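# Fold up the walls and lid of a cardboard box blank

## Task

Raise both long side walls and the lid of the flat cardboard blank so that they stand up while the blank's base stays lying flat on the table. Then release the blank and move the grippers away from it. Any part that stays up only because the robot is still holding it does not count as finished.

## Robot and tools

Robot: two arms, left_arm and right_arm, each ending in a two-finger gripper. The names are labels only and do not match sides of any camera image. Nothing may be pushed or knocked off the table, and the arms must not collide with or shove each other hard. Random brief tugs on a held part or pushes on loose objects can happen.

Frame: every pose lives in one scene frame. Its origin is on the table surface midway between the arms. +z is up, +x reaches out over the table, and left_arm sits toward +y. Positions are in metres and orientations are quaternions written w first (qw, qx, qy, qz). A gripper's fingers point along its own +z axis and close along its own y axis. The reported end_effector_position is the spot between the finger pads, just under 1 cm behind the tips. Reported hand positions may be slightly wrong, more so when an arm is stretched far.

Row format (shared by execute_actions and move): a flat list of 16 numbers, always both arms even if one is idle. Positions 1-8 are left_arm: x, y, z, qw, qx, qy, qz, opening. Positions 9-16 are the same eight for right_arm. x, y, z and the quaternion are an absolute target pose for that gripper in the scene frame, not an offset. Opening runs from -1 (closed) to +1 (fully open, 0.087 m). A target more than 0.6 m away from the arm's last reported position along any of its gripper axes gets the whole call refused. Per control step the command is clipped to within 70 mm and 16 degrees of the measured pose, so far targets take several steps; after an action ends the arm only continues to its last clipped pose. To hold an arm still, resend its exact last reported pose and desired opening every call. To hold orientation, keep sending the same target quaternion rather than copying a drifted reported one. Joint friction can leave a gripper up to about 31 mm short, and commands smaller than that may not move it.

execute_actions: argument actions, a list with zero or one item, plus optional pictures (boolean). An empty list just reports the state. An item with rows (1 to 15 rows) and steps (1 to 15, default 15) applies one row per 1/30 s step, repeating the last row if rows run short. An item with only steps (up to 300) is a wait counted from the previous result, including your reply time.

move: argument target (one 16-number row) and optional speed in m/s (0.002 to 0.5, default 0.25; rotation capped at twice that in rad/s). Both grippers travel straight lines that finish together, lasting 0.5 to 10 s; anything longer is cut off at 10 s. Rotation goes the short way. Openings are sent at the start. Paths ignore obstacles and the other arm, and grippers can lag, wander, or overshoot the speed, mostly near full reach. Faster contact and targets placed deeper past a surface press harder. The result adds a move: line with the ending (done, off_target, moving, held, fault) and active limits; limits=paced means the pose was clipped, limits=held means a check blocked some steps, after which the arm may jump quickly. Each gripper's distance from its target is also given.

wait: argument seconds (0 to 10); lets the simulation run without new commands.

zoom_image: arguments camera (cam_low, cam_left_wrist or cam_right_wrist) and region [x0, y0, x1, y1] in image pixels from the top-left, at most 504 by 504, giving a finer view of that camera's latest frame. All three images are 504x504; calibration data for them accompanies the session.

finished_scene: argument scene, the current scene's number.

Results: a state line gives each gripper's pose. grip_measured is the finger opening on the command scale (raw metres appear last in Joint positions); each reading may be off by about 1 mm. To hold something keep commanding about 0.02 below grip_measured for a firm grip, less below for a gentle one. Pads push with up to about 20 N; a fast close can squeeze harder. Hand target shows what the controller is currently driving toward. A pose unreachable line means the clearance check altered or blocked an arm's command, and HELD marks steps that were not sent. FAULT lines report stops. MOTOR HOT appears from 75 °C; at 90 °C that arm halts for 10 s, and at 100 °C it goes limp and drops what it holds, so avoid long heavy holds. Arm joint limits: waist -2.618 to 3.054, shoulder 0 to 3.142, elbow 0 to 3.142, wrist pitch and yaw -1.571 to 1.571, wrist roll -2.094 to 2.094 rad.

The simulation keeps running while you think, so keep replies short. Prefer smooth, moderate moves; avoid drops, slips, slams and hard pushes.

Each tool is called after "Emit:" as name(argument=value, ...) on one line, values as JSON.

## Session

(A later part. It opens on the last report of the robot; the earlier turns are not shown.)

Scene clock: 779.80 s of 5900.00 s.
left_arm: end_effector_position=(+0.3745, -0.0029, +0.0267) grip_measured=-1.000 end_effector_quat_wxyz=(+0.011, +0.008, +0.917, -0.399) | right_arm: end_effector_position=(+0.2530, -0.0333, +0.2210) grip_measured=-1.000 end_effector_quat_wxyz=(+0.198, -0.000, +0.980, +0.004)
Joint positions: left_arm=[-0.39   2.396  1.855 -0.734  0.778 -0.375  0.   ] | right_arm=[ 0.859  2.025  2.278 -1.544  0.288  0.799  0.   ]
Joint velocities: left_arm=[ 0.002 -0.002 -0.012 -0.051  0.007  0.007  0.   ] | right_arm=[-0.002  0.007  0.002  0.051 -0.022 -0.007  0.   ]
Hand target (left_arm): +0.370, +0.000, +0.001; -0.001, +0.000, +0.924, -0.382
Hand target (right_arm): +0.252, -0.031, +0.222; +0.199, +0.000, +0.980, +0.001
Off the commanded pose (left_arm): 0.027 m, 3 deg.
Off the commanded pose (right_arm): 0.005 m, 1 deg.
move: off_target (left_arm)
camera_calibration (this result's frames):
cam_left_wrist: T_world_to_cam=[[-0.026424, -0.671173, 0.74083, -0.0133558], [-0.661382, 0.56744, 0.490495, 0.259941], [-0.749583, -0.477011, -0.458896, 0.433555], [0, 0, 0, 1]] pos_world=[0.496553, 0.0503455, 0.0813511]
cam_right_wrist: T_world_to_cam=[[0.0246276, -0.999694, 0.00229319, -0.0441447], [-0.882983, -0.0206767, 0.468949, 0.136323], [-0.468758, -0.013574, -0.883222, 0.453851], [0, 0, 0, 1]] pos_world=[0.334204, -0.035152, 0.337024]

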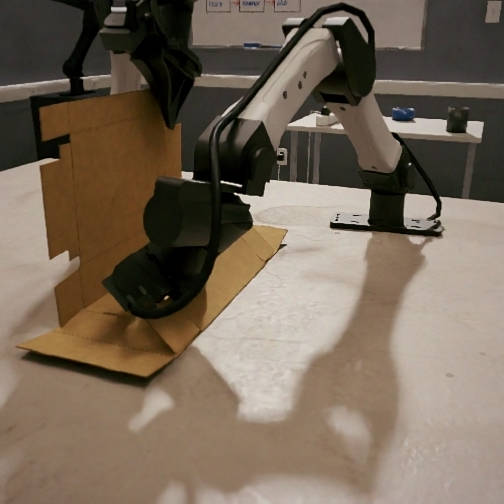

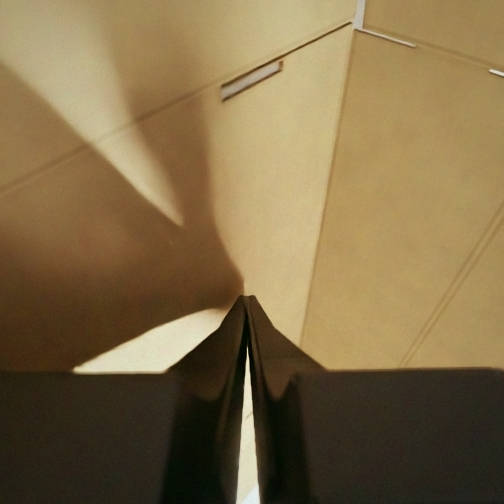

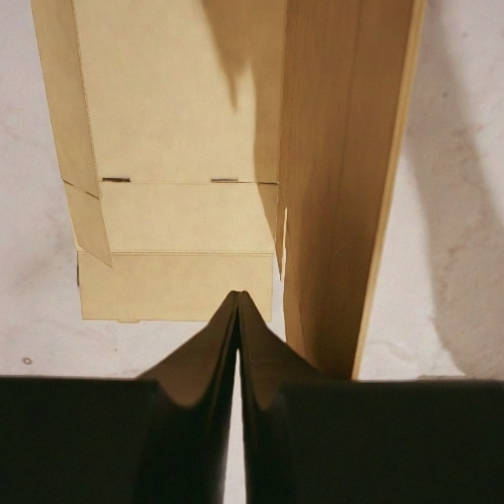

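Emit:
move(target=[0.37,0.0,0.0,0,0,0.92,-0.38,-1, 0.25,-0.17,0.15,0.2,0,0.98,0,-1], speed=0.1)

Emit:
move(target=[0.37,0.0,0.0,0,0,0.92,-0.38,-1, 0.25,-0.20,0.07,0.2,0,0.98,0,-1], speed=0.07)

Emit:
move(target=[0.37,0.0,0.0,0,0,0.92,-0.38,-1, 0.25,-0.10,0.19,0.2,0,0.98,0,-1], speed=0.08)

Emit:
move(target=[0.37,0.0,0.0,0,0,0.92,-0.38,-1, 0.25,0.02,0.23,0.2,0,0.98,0,-1], speed=0.07)

Scene clock: 787.80 s of 5900.00 s.
left_arm: end_effector_position=(+0.3748, -0.0030, +0.0267) grip_measured=-1.000 end_effector_quat_wxyz=(+0.011, +0.008, +0.917, -0.399) | right_arm: end_effector_position=(+0.2471, -0.1617, +0.1473) grip_measured=-1.000 end_effector_quat_wxyz=(+0.193, -0.001, +0.981, +0.003)
Joint positions: left_arm=[-0.39   2.396  1.855 -0.733  0.778 -0.377  0.   ] | right_arm=[ 0.573  1.556  1.387 -1.063  0.196  0.52   0.   ]
Joint velocities: left_arm=[-0.002 -0.007 -0.002  0.051 -0.037  0.007  0.   ] | right_arm=[ 0.012  0.007 -0.002 -0.066  0.022 -0.007  0.   ]
Hand target (left_arm): +0.370, +0.000, +0.001; -0.001, +0.000, +0.924, -0.382
Hand target (right_arm): +0.248, -0.169, +0.148; +0.201, -0.000, +0.980, -0.000
Off the commanded pose (left_arm): 0.027 m, 3 deg.
Off the commanded pose (right_arm): 0.009 m, 1 deg.
After step 90, 2.97 s passed at rest.
move: off_target (left_arm)
camera_calibration (this result's frames):
cam_left_wrist: T_world_to_cam=[[-0.0253319, -0.671224, 0.740821, -0.0138311], [-0.662086, 0.566496, 0.490636, 0.260381], [-0.748999, -0.478059, -0.458759, 0.433483], [0, 0, 0, 1]] pos_world=[0.496723, 0.0504419, 0.0813581]
cam_right_wrist: T_world_to_cam=[[0.0253896, -0.999668, 0.00436282, -0.172701], [-0.878345, -0.0202239, 0.477599, 0.160602], [-0.477352, -0.0159581, -0.878567, 0.385326], [0, 0, 0, 1]] pos_world=[0.329385, -0.163247, 0.262585]

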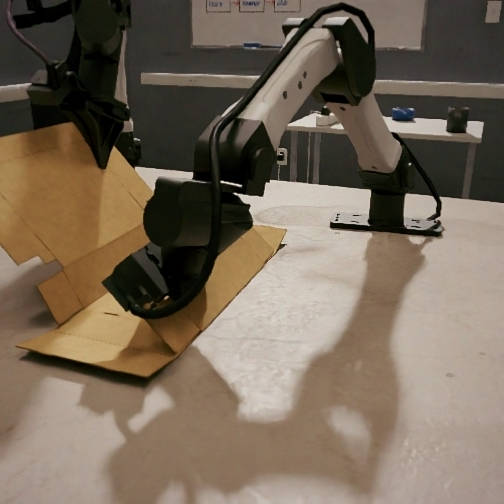

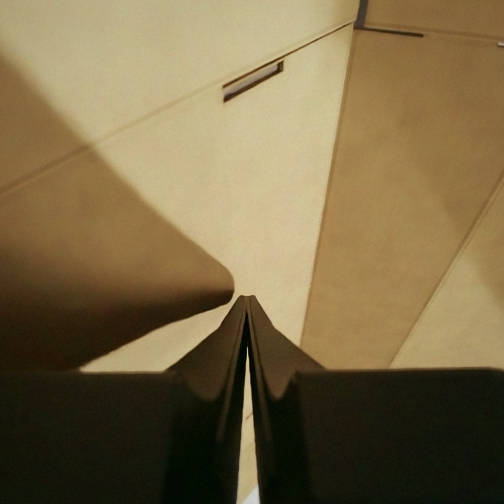

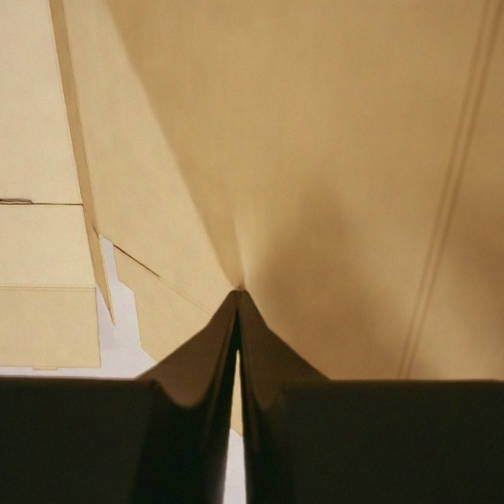

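Scene clock: 789.33 s of 5900.00 s.
left_arm: end_effector_position=(+0.3749, -0.0030, +0.0267) grip_measured=-1.000 end_effector_quat_wxyz=(+0.011, +0.008, +0.917, -0.399) | right_arm: end_effector_position=(+0.2474, -0.1981, +0.0694) grip_measured=-1.000 end_effector_quat_wxyz=(+0.189, -0.001, +0.982, -0.008)
Joint positions: left_arm=[-0.39   2.396  1.855 -0.733  0.778 -0.377  0.   ] | right_arm=[ 0.471  1.527  1.048 -0.753  0.177  0.42   0.   ]
Joint velocities: left_arm=[-0.002  0.017  0.002  0.037  0.081 -0.051  0.   ] | right_arm=[-0.007 -0.022 -0.007 -0.066 -0.022  0.095  0.   ]
Hand target (left_arm): +0.370, +0.000, +0.001; -0.000, +0.000, +0.924, -0.382
Hand target (right_arm): +0.250, -0.199, +0.070; +0.200, -0.000, +0.980, -0.000
Off the commanded pose (left_arm): 0.027 m, 3 deg.
Off the commanded pose (right_arm): 0.003 m, 2 deg.
move: off_target (left_arm)
camera_calibration (this result's frames):
cam_left_wrist: T_world_to_cam=[[-0.0256042, -0.671149, 0.740881, -0.0137468], [-0.662267, 0.566546, 0.490335, 0.260511], [-0.748831, -0.478106, -0.458985, 0.433473], [0, 0, 0, 1]] pos_world=[0.496774, 0.0504279, 0.0814044]
cam_right_wrist: T_world_to_cam=[[0.0220954, -0.999417, 0.0260283, -0.209371], [-0.874378, -0.00669475, 0.485199, 0.198598], [-0.484742, -0.0334792, -0.874016, 0.314477], [0, 0, 0, 1]] pos_world=[0.330716, -0.197391, 0.183948]

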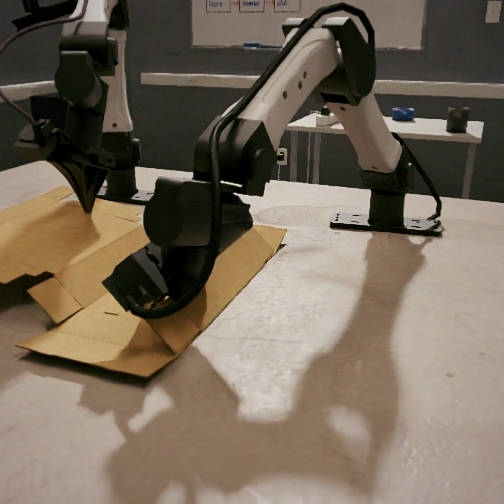

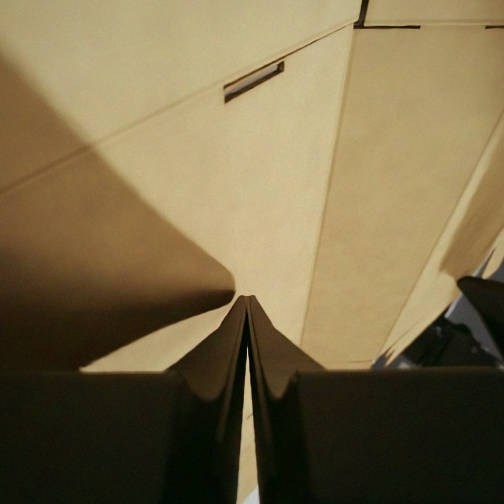

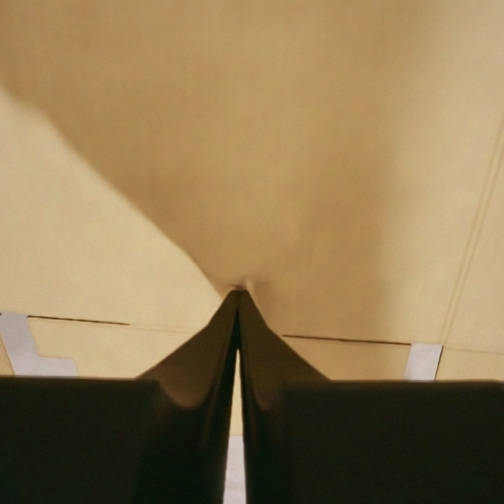

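Scene clock: 791.83 s of 5900.00 s.
left_arm: end_effector_position=(+0.3750, -0.0031, +0.0268) grip_measured=-1.000 end_effector_quat_wxyz=(+0.011, +0.007, +0.917, -0.399) | right_arm: end_effector_position=(+0.2506, -0.1036, +0.1891) grip_measured=-1.000 end_effector_quat_wxyz=(+0.199, -0.000, +0.980, +0.005)
Joint positions: left_arm=[-0.39   2.396  1.855 -0.732  0.778 -0.378  0.   ] | right_arm=[ 0.72   1.722  1.733 -1.263  0.247  0.662  0.   ]
Joint velocities: left_arm=[-0.007 -0.007 -0.007  0.007 -0.037 -0.022  0.   ] | right_arm=[ 0.002 -0.017  0.012 -0.066 -0.066 -0.037  0.   ]
Hand target (left_arm): +0.370, +0.000, +0.001; -0.001, +0.000, +0.924, -0.382
Hand target (right_arm): +0.251, -0.101, +0.191; +0.199, +0.000, +0.980, +0.000
Off the commanded pose (left_arm): 0.027 m, 3 deg.
Off the commanded pose (right_arm): 0.004 m, 1 deg.
move: off_target (left_arm)
camera_calibration (this result's frames):
cam_left_wrist: T_world_to_cam=[[-0.0245181, -0.670671, 0.74135, -0.0143565], [-0.662747, 0.566095, 0.490207, 0.260837], [-0.748442, -0.479308, -0.458365, 0.43343], [0, 0, 0, 1]] pos_world=[0.496915, 0.0504594, 0.0814482]
cam_right_wrist: T_world_to_cam=[[0.0247502, -0.999694, 0.000516425, -0.114004], [-0.883864, -0.0216411, 0.467244, 0.148096], [-0.467089, -0.0120208, -0.884128, 0.423507], [0, 0, 0, 1]] pos_world=[0.331534, -0.105673, 0.305296]

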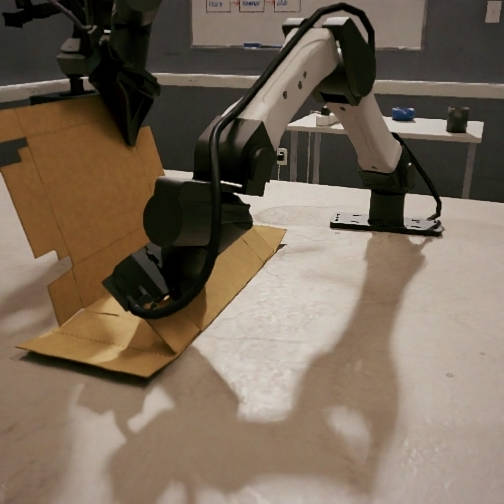

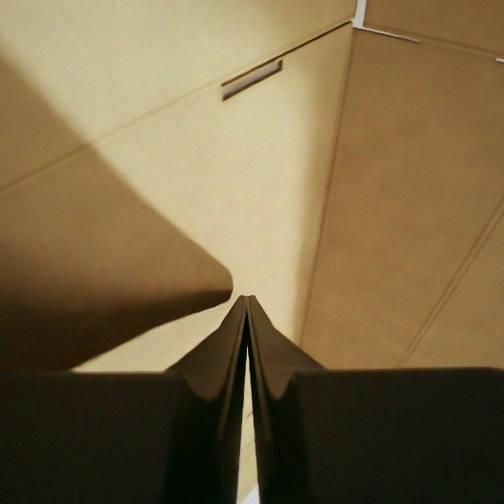

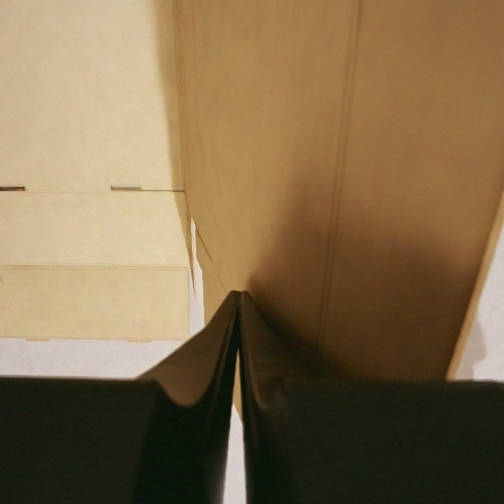

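Scene clock: 794.00 s of 5900.00 s.
left_arm: end_effector_position=(+0.3750, -0.0032, +0.0268) grip_measured=-1.000 end_effector_quat_wxyz=(+0.011, +0.007, +0.917, -0.399) | right_arm: end_effector_position=(+0.2528, +0.0167, +0.2304) grip_measured=-1.000 end_effector_quat_wxyz=(+0.228, -0.006, +0.973, +0.042)
Joint positions: left_arm=[-0.39   2.396  1.855 -0.732  0.778 -0.379  0.   ] | right_arm=[ 0.939  2.147  2.495 -1.56   0.307  0.854  0.   ]
Joint velocities: left_arm=[-0.012 -0.012  0.002  0.081  0.007  0.022  0.   ] | right_arm=[ 0.012 -0.022 -0.007 -0.007 -0.037 -0.037  0.   ]
Hand target (left_arm): +0.370, +0.000, +0.001; -0.001, +0.000, +0.924, -0.382
Hand target (right_arm): +0.252, +0.019, +0.231; +0.231, -0.004, +0.972, +0.040
Off the commanded pose (left_arm): 0.027 m, 3 deg.
Off the commanded pose (right_arm): 0.004 m, 6 deg.
joint sent to its limit (right arm) — the command would take joint 4 (wrist pitch) past its lower limit, so that joint was sent only as far as its limit.
move: off_target (left_arm, right_arm)
camera_calibration (this result's frames):
cam_left_wrist: T_world_to_cam=[[-0.0241368, -0.670673, 0.74136, -0.0145157], [-0.662757, 0.565926, 0.490389, 0.260836], [-0.748446, -0.479505, -0.458153, 0.433425], [0, 0, 0, 1]] pos_world=[0.496916, 0.0504805, 0.0814254]
cam_right_wrist: T_world_to_cam=[[0.0520119, -0.996355, -0.0676199, 0.0149161], [-0.908805, -0.0752924, 0.410372, 0.153707], [-0.413967, 0.040109, -0.909408, 0.454006], [0, 0, 0, 1]] pos_world=[0.326857, 0.00822494, 0.350808]

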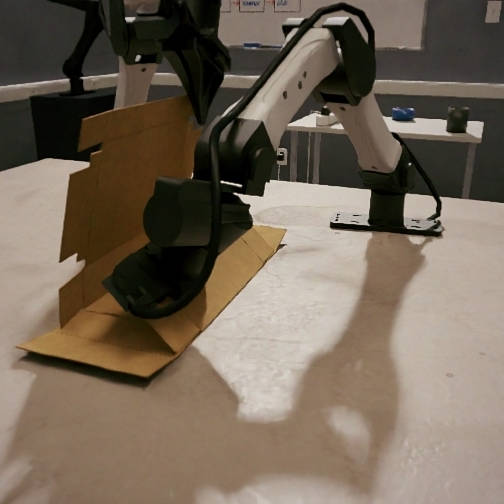

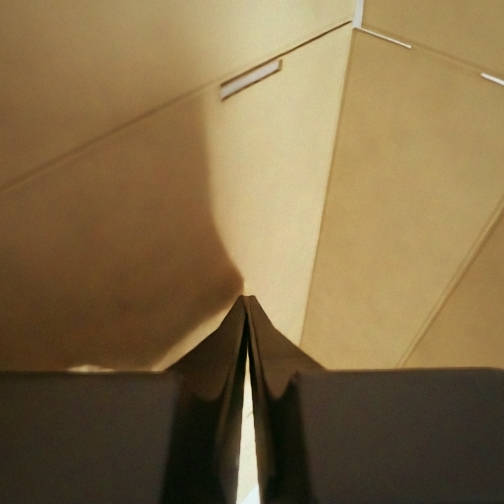

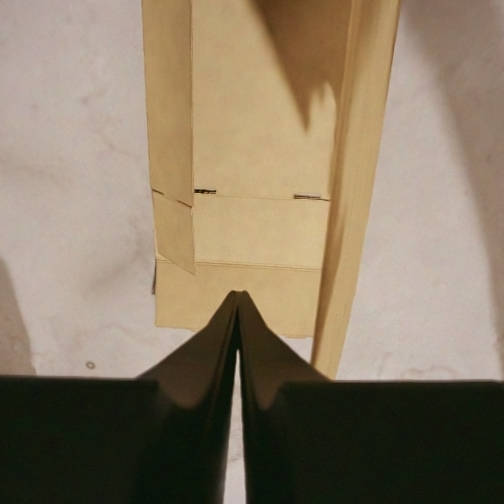

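Emit:
move(target=[0.37,0.0,0.0,0,0,0.92,-0.38,-1, 0.25,-0.17,0.15,0.2,0,0.98,0,-1], speed=0.1)

Emit:
move(target=[0.37,0.0,0.0,0,0,0.92,-0.38,-1, 0.25,-0.20,0.01,0.2,0,0.98,0,-1], speed=0.07)

Emit:
move(target=[0.37,0.0,0.0,0,0,0.92,-0.38,-1, 0.25,-0.10,0.19,0.2,0,0.98,0,-1], speed=0.08)

Emit:
move(target=[0.37,0.0,0.0,0,0,0.92,-0.38,-1, 0.25,0.04,0.23,0.2,0,0.98,0,-1], speed=0.07)

Scene clock: 805.97 s of 5900.00 s.
left_arm: end_effector_position=(+0.3750, -0.0032, +0.0268) grip_measured=-1.000 end_effector_quat_wxyz=(+0.011, +0.007, +0.917, -0.399) | right_arm: end_effector_position=(+0.2466, -0.1606, +0.1468) grip_measured=-1.000 end_effector_quat_wxyz=(+0.194, +0.000, +0.981, +0.005)
Joint positions: left_arm=[-0.39   2.396  1.855 -0.732  0.778 -0.379  0.   ] | right_arm=[ 0.576  1.553  1.381 -1.058  0.195  0.524  0.   ]
Joint velocities: left_arm=[ 0.002 -0.007 -0.017 -0.066 -0.007  0.007  0.   ] | right_arm=[-0.012  0.002 -0.007  0.051  0.037  0.051  0.   ]
Hand target (left_arm): +0.370, +0.000, +0.001; -0.001, +0.000, +0.924, -0.382
Hand target (right_arm): +0.247, -0.168, +0.148; +0.202, +0.000, +0.979, -0.000
Off the commanded pose (left_arm): 0.027 m, 3 deg.
Off the commanded pose (right_arm): 0.010 m, 1 deg.
After step 90, 6.47 s passed at rest.
move: off_target (left_arm)
camera_calibration (this result's frames):
cam_left_wrist: T_world_to_cam=[[-0.0241368, -0.670673, 0.74136, -0.0145157], [-0.662757, 0.565926, 0.490389, 0.260836], [-0.748446, -0.479505, -0.458153, 0.433425], [0, 0, 0, 1]] pos_world=[0.496916, 0.0504805, 0.0814254]
cam_right_wrist: T_world_to_cam=[[0.024556, -0.999698, 0.000289762, -0.170751], [-0.87931, -0.021461, 0.475766, 0.160812], [-0.475616, -0.0119377, -0.879572, 0.385022], [0, 0, 0, 1]] pos_world=[0.328719, -0.162652, 0.262195]

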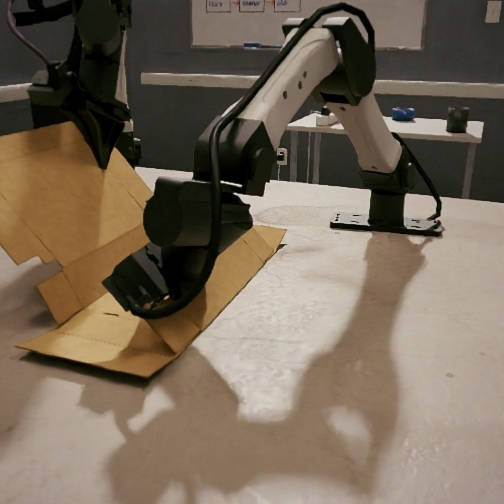

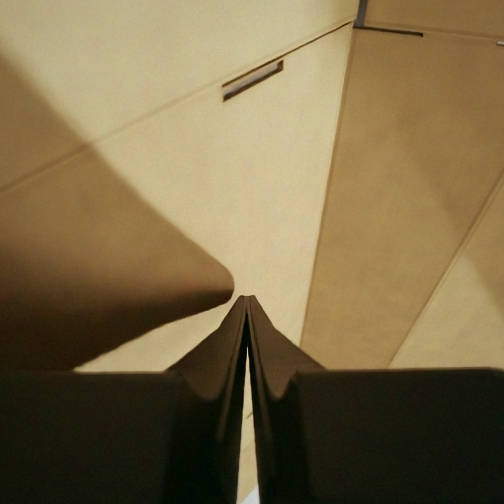

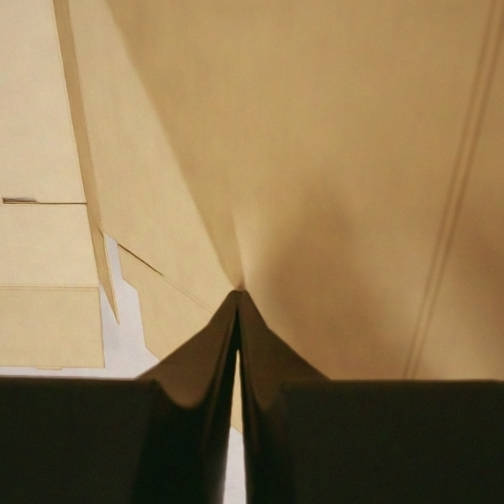

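Scene clock: 808.30 s of 5900.00 s.
left_arm: end_effector_position=(+0.3761, -0.0029, +0.0263) grip_measured=-1.000 end_effector_quat_wxyz=(+0.013, +0.007, +0.917, -0.398) | right_arm: end_effector_position=(+0.2472, -0.2006, +0.0217) grip_measured=-1.000 end_effector_quat_wxyz=(+0.201, -0.001, +0.980, -0.007)
Joint positions: left_arm=[-0.39   2.396  1.855 -0.728  0.773 -0.379  0.   ] | right_arm=[ 0.468  1.567  0.881 -0.522  0.184  0.414  0.   ]
Joint velocities: left_arm=[ 0.017  0.002  0.002 -0.051 -0.037 -0.081  0.   ] | right_arm=[ 0.002  0.012 -0.007  0.037 -0.007 -0.11   0.   ]
Hand target (left_arm): +0.370, +0.000, +0.001; -0.000, +0.000, +0.924, -0.382
Hand target (right_arm): +0.250, -0.200, +0.011; +0.200, +0.000, +0.980, -0.000
Off the commanded pose (left_arm): 0.027 m, 3 deg.
Off the commanded pose (right_arm): 0.012 m, 1 deg.
move: off_target (left_arm, right_arm)
camera_calibration (this result's frames):
cam_left_wrist: T_world_to_cam=[[-0.0268113, -0.673072, 0.739091, -0.0128768], [-0.665895, 0.563461, 0.488974, 0.262825], [-0.745563, -0.479047, -0.463302, 0.433131], [0, 0, 0, 1]] pos_world=[0.497596, 0.0507314, 0.0816731]
cam_right_wrist: T_world_to_cam=[[0.0220256, -0.999479, 0.0235836, -0.210512], [-0.885628, -0.00856065, 0.464317, 0.224353], [-0.463873, -0.0311131, -0.885355, 0.268146], [0, 0, 0, 1]] pos_world=[0.327715, -0.200139, 0.138198]

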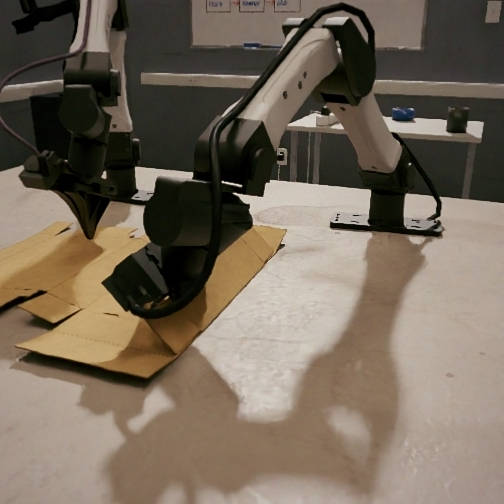

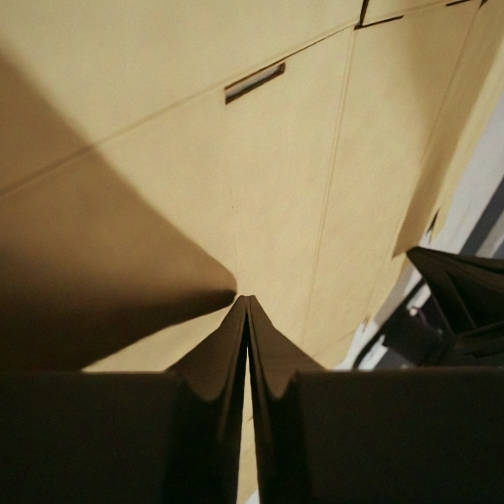

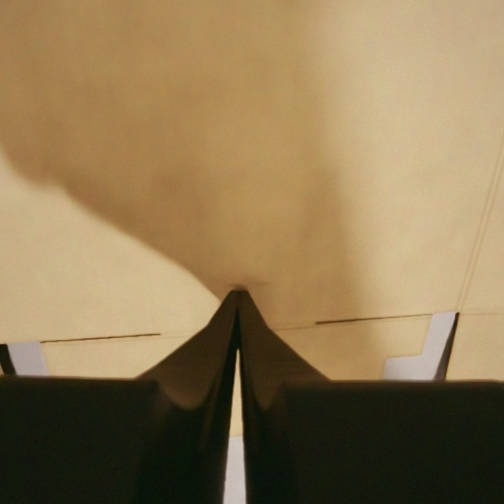

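Scene clock: 811.33 s of 5900.00 s.
left_arm: end_effector_position=(+0.3762, -0.0030, +0.0264) grip_measured=-1.000 end_effector_quat_wxyz=(+0.014, +0.007, +0.917, -0.398) | right_arm: end_effector_position=(+0.2496, -0.1052, +0.1886) grip_measured=-1.000 end_effector_quat_wxyz=(+0.197, -0.000, +0.980, +0.002)
Joint positions: left_arm=[-0.39   2.396  1.855 -0.727  0.774 -0.379  0.   ] | right_arm=[ 0.72   1.721  1.731 -1.268  0.249  0.662  0.   ]
Joint velocities: left_arm=[-0.007  0.007 -0.007 -0.037  0.007  0.051  0.   ] | right_arm=[-0.002  0.017 -0.002 -0.081 -0.007 -0.007  0.   ]
Hand target (left_arm): +0.370, +0.000, +0.001; -0.000, +0.000, +0.924, -0.382
Hand target (right_arm): +0.250, -0.102, +0.191; +0.199, +0.000, +0.980, +0.000
Off the commanded pose (left_arm): 0.027 m, 3 deg.
Off the commanded pose (right_arm): 0.005 m, 0 deg.
move: off_target (left_arm)
camera_calibration (this result's frames):
cam_left_wrist: T_world_to_cam=[[-0.0273595, -0.672658, 0.739447, -0.0127746], [-0.666143, 0.563808, 0.488236, 0.263028], [-0.745322, -0.47922, -0.463512, 0.433123], [0, 0, 0, 1]] pos_world=[0.497681, 0.0506711, 0.0817844]
cam_right_wrist: T_world_to_cam=[[0.0238766, -0.999699, 0.00562205, -0.11629], [-0.882137, -0.0184221, 0.470633, 0.146676], [-0.470388, -0.0161966, -0.882311, 0.422627], [0, 0, 0, 1]] pos_world=[0.330963, -0.106708, 0.304511]

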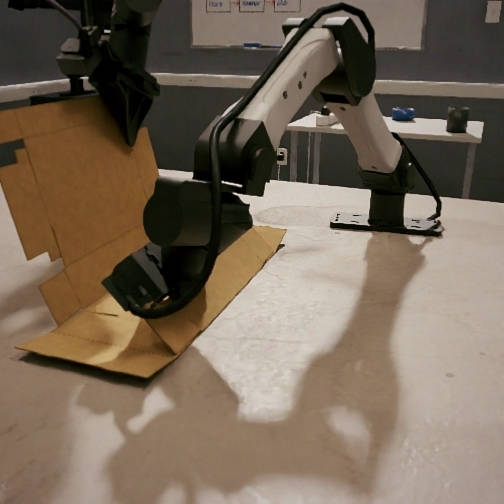

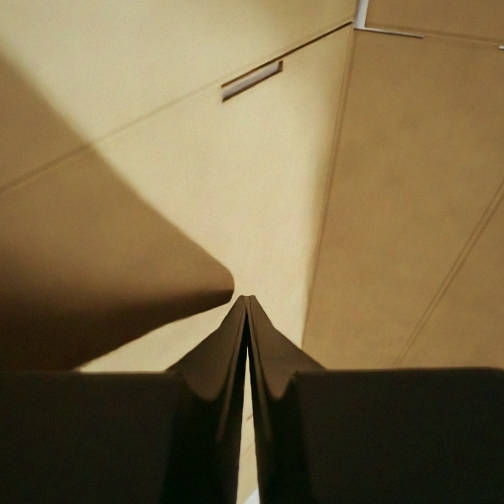

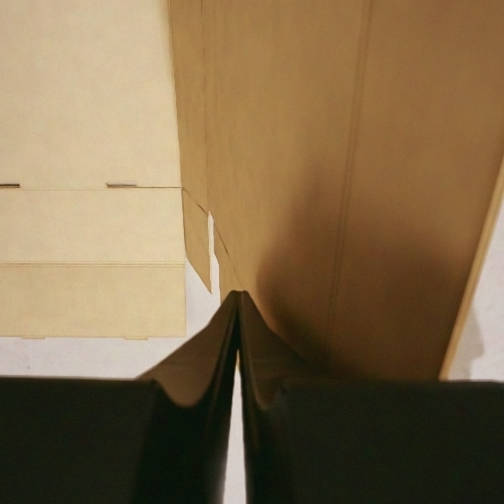

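Scene clock: 813.80 s of 5900.00 s.
left_arm: end_effector_position=(+0.3761, -0.0030, +0.0264) grip_measured=-1.000 end_effector_quat_wxyz=(+0.014, +0.007, +0.917, -0.398) | right_arm: end_effector_position=(+0.2533, +0.0352, +0.2300) grip_measured=-1.000 end_effector_quat_wxyz=(+0.238, -0.007, +0.970, +0.054)
Joint positions: left_arm=[-0.39   2.396  1.855 -0.727  0.774 -0.379  0.   ] | right_arm=[ 0.966  2.204  2.582 -1.565  0.316  0.872  0.   ]
Joint velocities: left_arm=[ 0.007  0.002  0.007 -0.022  0.022  0.022  0.   ] | right_arm=[-0.007 -0.017  0.007 -0.051 -0.007 -0.081  0.   ]
Hand target (left_arm): +0.370, +0.000, +0.001; -0.000, +0.000, +0.924, -0.382
Hand target (right_arm): +0.253, +0.039, +0.231; +0.242, -0.005, +0.969, +0.055
Off the commanded pose (left_arm): 0.027 m, 3 deg.
Off the commanded pose (right_arm): 0.006 m, 8 deg.
joint sent to its limit (right arm) — the command would take joint 4 (wrist pitch) past its lower limit, so that joint was sent only as far as its limit.
move: off_target (left_arm, right_arm)
camera_calibration (this result's frames):
cam_left_wrist: T_world_to_cam=[[-0.0273642, -0.672396, 0.739686, -0.0128407], [-0.666031, 0.564055, 0.488103, 0.26297], [-0.745422, -0.479297, -0.463271, 0.433139], [0, 0, 0, 1]] pos_world=[0.497666, 0.0506385, 0.0818024]
cam_right_wrist: T_world_to_cam=[[0.060895, -0.994156, -0.0891436, 0.0359564], [-0.916263, -0.0911014, 0.39008, 0.162805], [-0.395922, 0.0579251, -0.916455, 0.449555], [0, 0, 0, 1]] pos_world=[0.324971, 0.0245375, 0.351696]

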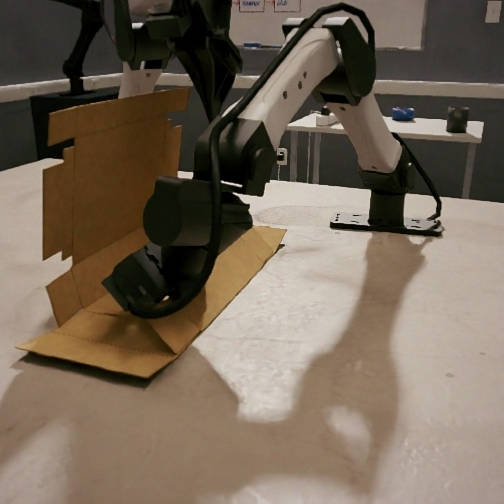

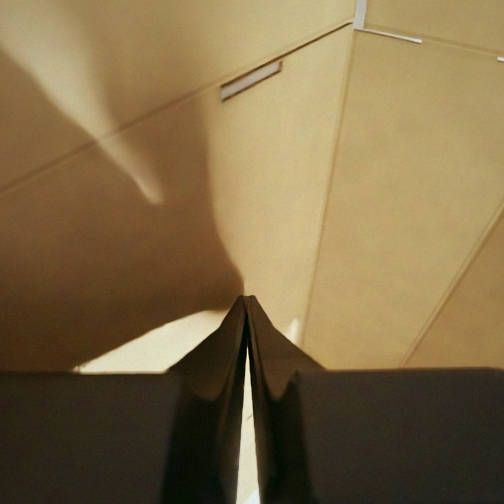

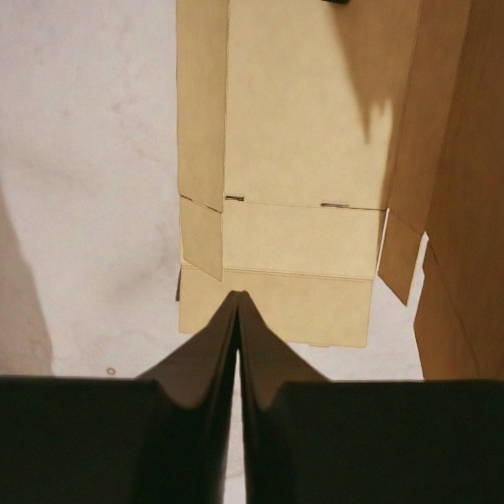

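Lid now free-standing near vertical, wall ~75-80°. Withdraw.

Emit:
move(target=[0.37,0.02,0.13,0,0,0.92,-0.38,-1, 0.2,0.0,0.33,0.3,0,0.95,0,-1], speed=0.1)

Emit:
move(target=[0.25,0.35,0.2,0.15,0,0.93,-0.33,-1, 0.18,-0.3,0.3,0.3,0,0.95,0,-1], speed=0.2)

Scene clock: 820.10 s of 5900.00 s.
left_arm: end_effector_position=(+0.3641, +0.0156, +0.1147) grip_measured=-1.000 end_effector_quat_wxyz=(-0.017, -0.005, +0.924, -0.381) | right_arm: end_effector_position=(+0.2043, +0.0026, +0.3291) grip_measured=-1.000 end_effector_quat_wxyz=(+0.364, -0.018, +0.927, +0.090)
Joint positions: left_arm=[-0.364  2.335  2.119 -1.154  0.761 -0.336  0.   ] | right_arm=[ 1.116  1.91   2.483 -1.568  0.541  0.896  0.   ]
Joint velocities: left_arm=[-0.002 -0.017  0.017 -0.007  0.007 -0.022  0.   ] | right_arm=[-0.007  0.002 -0.002 -0.037  0.022 -0.022  0.   ]
Hand target (left_arm): +0.368, +0.021, +0.130; +0.001, -0.000, +0.924, -0.382
Hand target (right_arm): +0.200, -0.000, +0.328; +0.363, -0.020, +0.927, +0.086
Off the commanded pose (left_arm): 0.017 m, 2 deg.
Off the commanded pose (right_arm): 0.005 m, 13 deg.
joint sent to its limit (right arm) — the command would take joint 4 (wrist pitch) past its lower limit, so that joint was sent only as far as its limit.
After step 90, 1.53 s passed at rest.
move: off_target (left_arm, right_arm)
camera_calibration (this result's frames):
cam_left_wrist: T_world_to_cam=[[0.020014, -0.700122, 0.713742, -0.0797588], [-0.6319, 0.544365, 0.551697, 0.181985], [-0.774792, -0.462055, -0.431512, 0.48074], [0, 0, 0, 1]] pos_world=[0.489066, 0.0672213, 0.163972]
cam_right_wrist: T_world_to_cam=[[0.116974, -0.983574, -0.137472, 0.0198135], [-0.982729, -0.13462, 0.12697, 0.176622], [-0.143391, 0.120245, -0.982334, 0.492763], [0, 0, 0, 1]] pos_world=[0.241912, -0.0159876, 0.464356]

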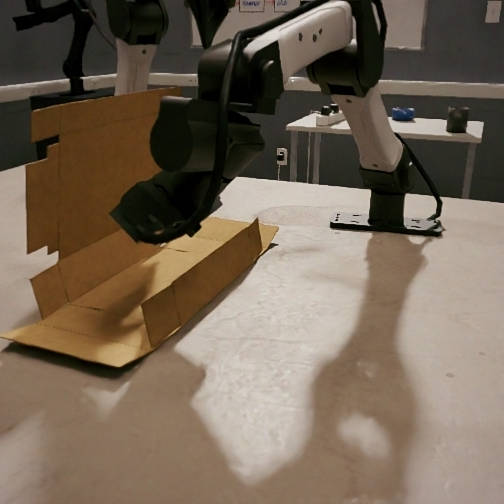

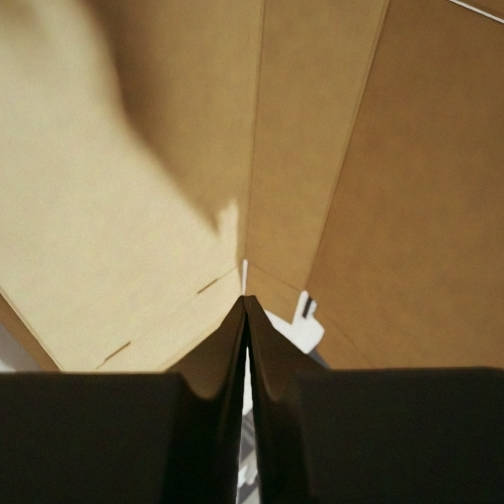

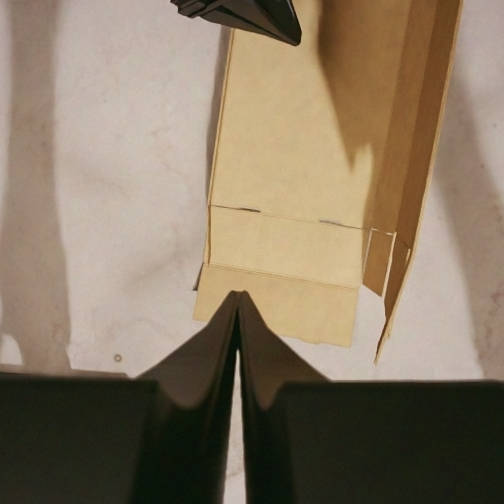

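Scene clock: 822.60 s of 5900.00 s.
left_arm: end_effector_position=(+0.2546, +0.3491, +0.1844) grip_measured=-1.000 end_effector_quat_wxyz=(+0.174, -0.025, +0.934, -0.311) | right_arm: end_effector_position=(+0.1747, -0.2945, +0.2979) grip_measured=-1.000 end_effector_quat_wxyz=(+0.298, +0.001, +0.954, -0.003)
Joint positions: left_arm=[ 0.51   1.886  1.794 -1.561  0.725  0.607  0.   ] | right_arm=[ 0.185  1.157  1.666 -1.481  0.1    0.138  0.   ]
Joint velocities: left_arm=[ 0.002 -0.007 -0.012  0.051 -0.022 -0.007  0.   ] | right_arm=[-0.017 -0.017  0.002 -0.007 -0.066  0.051  0.   ]
Hand target (left_arm): +0.253, +0.349, +0.196; +0.186, -0.015, +0.935, -0.300
Hand target (right_arm): +0.174, -0.296, +0.297; +0.305, -0.000, +0.952, -0.001
Off the commanded pose (left_arm): 0.016 m, 5 deg.
Off the commanded pose (right_arm): 0.008 m, 0 deg.
joint sent to its limit (left arm) — the command would take joint 4 (wrist pitch) past its lower limit, so that joint was sent only as far as its limit.
move: off_target (left_arm)
camera_calibration (this result's frames):
cam_left_wrist: T_world_to_cam=[[-0.0680796, -0.797854, 0.598994, 0.183845], [-0.869606, 0.341745, 0.356365, 0.0600396], [-0.48903, -0.496627, -0.717085, 0.571988], [0, 0, 0, 1]] pos_world=[0.344446, 0.410228, 0.278646]
cam_right_wrist: T_world_to_cam=[[0.0167701, -0.999679, 0.0190026, -0.307107], [-0.960595, -0.010835, 0.277741, 0.0991708], [-0.277445, -0.0229116, -0.960468, 0.468368], [0, 0, 0, 1]] pos_world=[0.23036, -0.295202, 0.428145]

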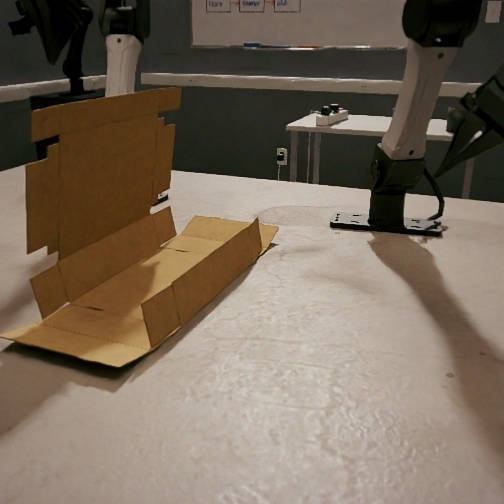

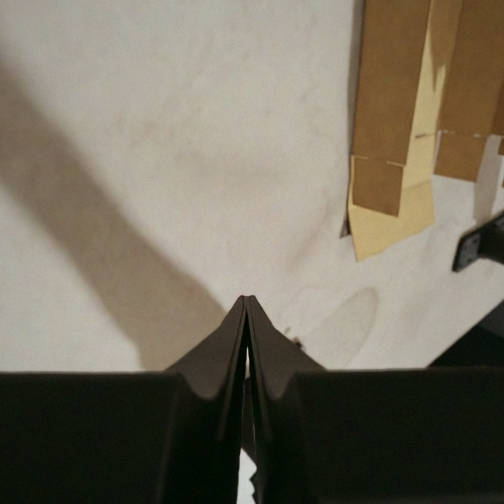

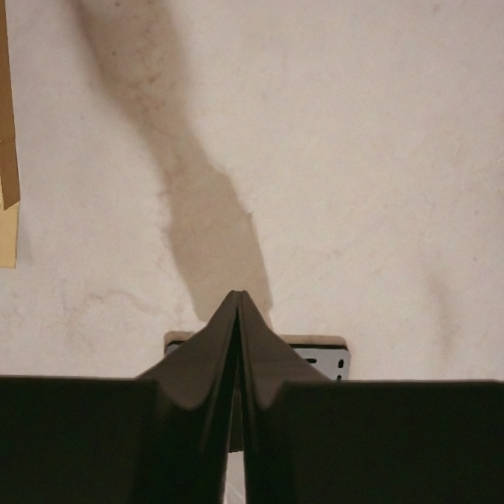

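Emit:
finished_scene(scene=1)

The scene is finished: the task was done.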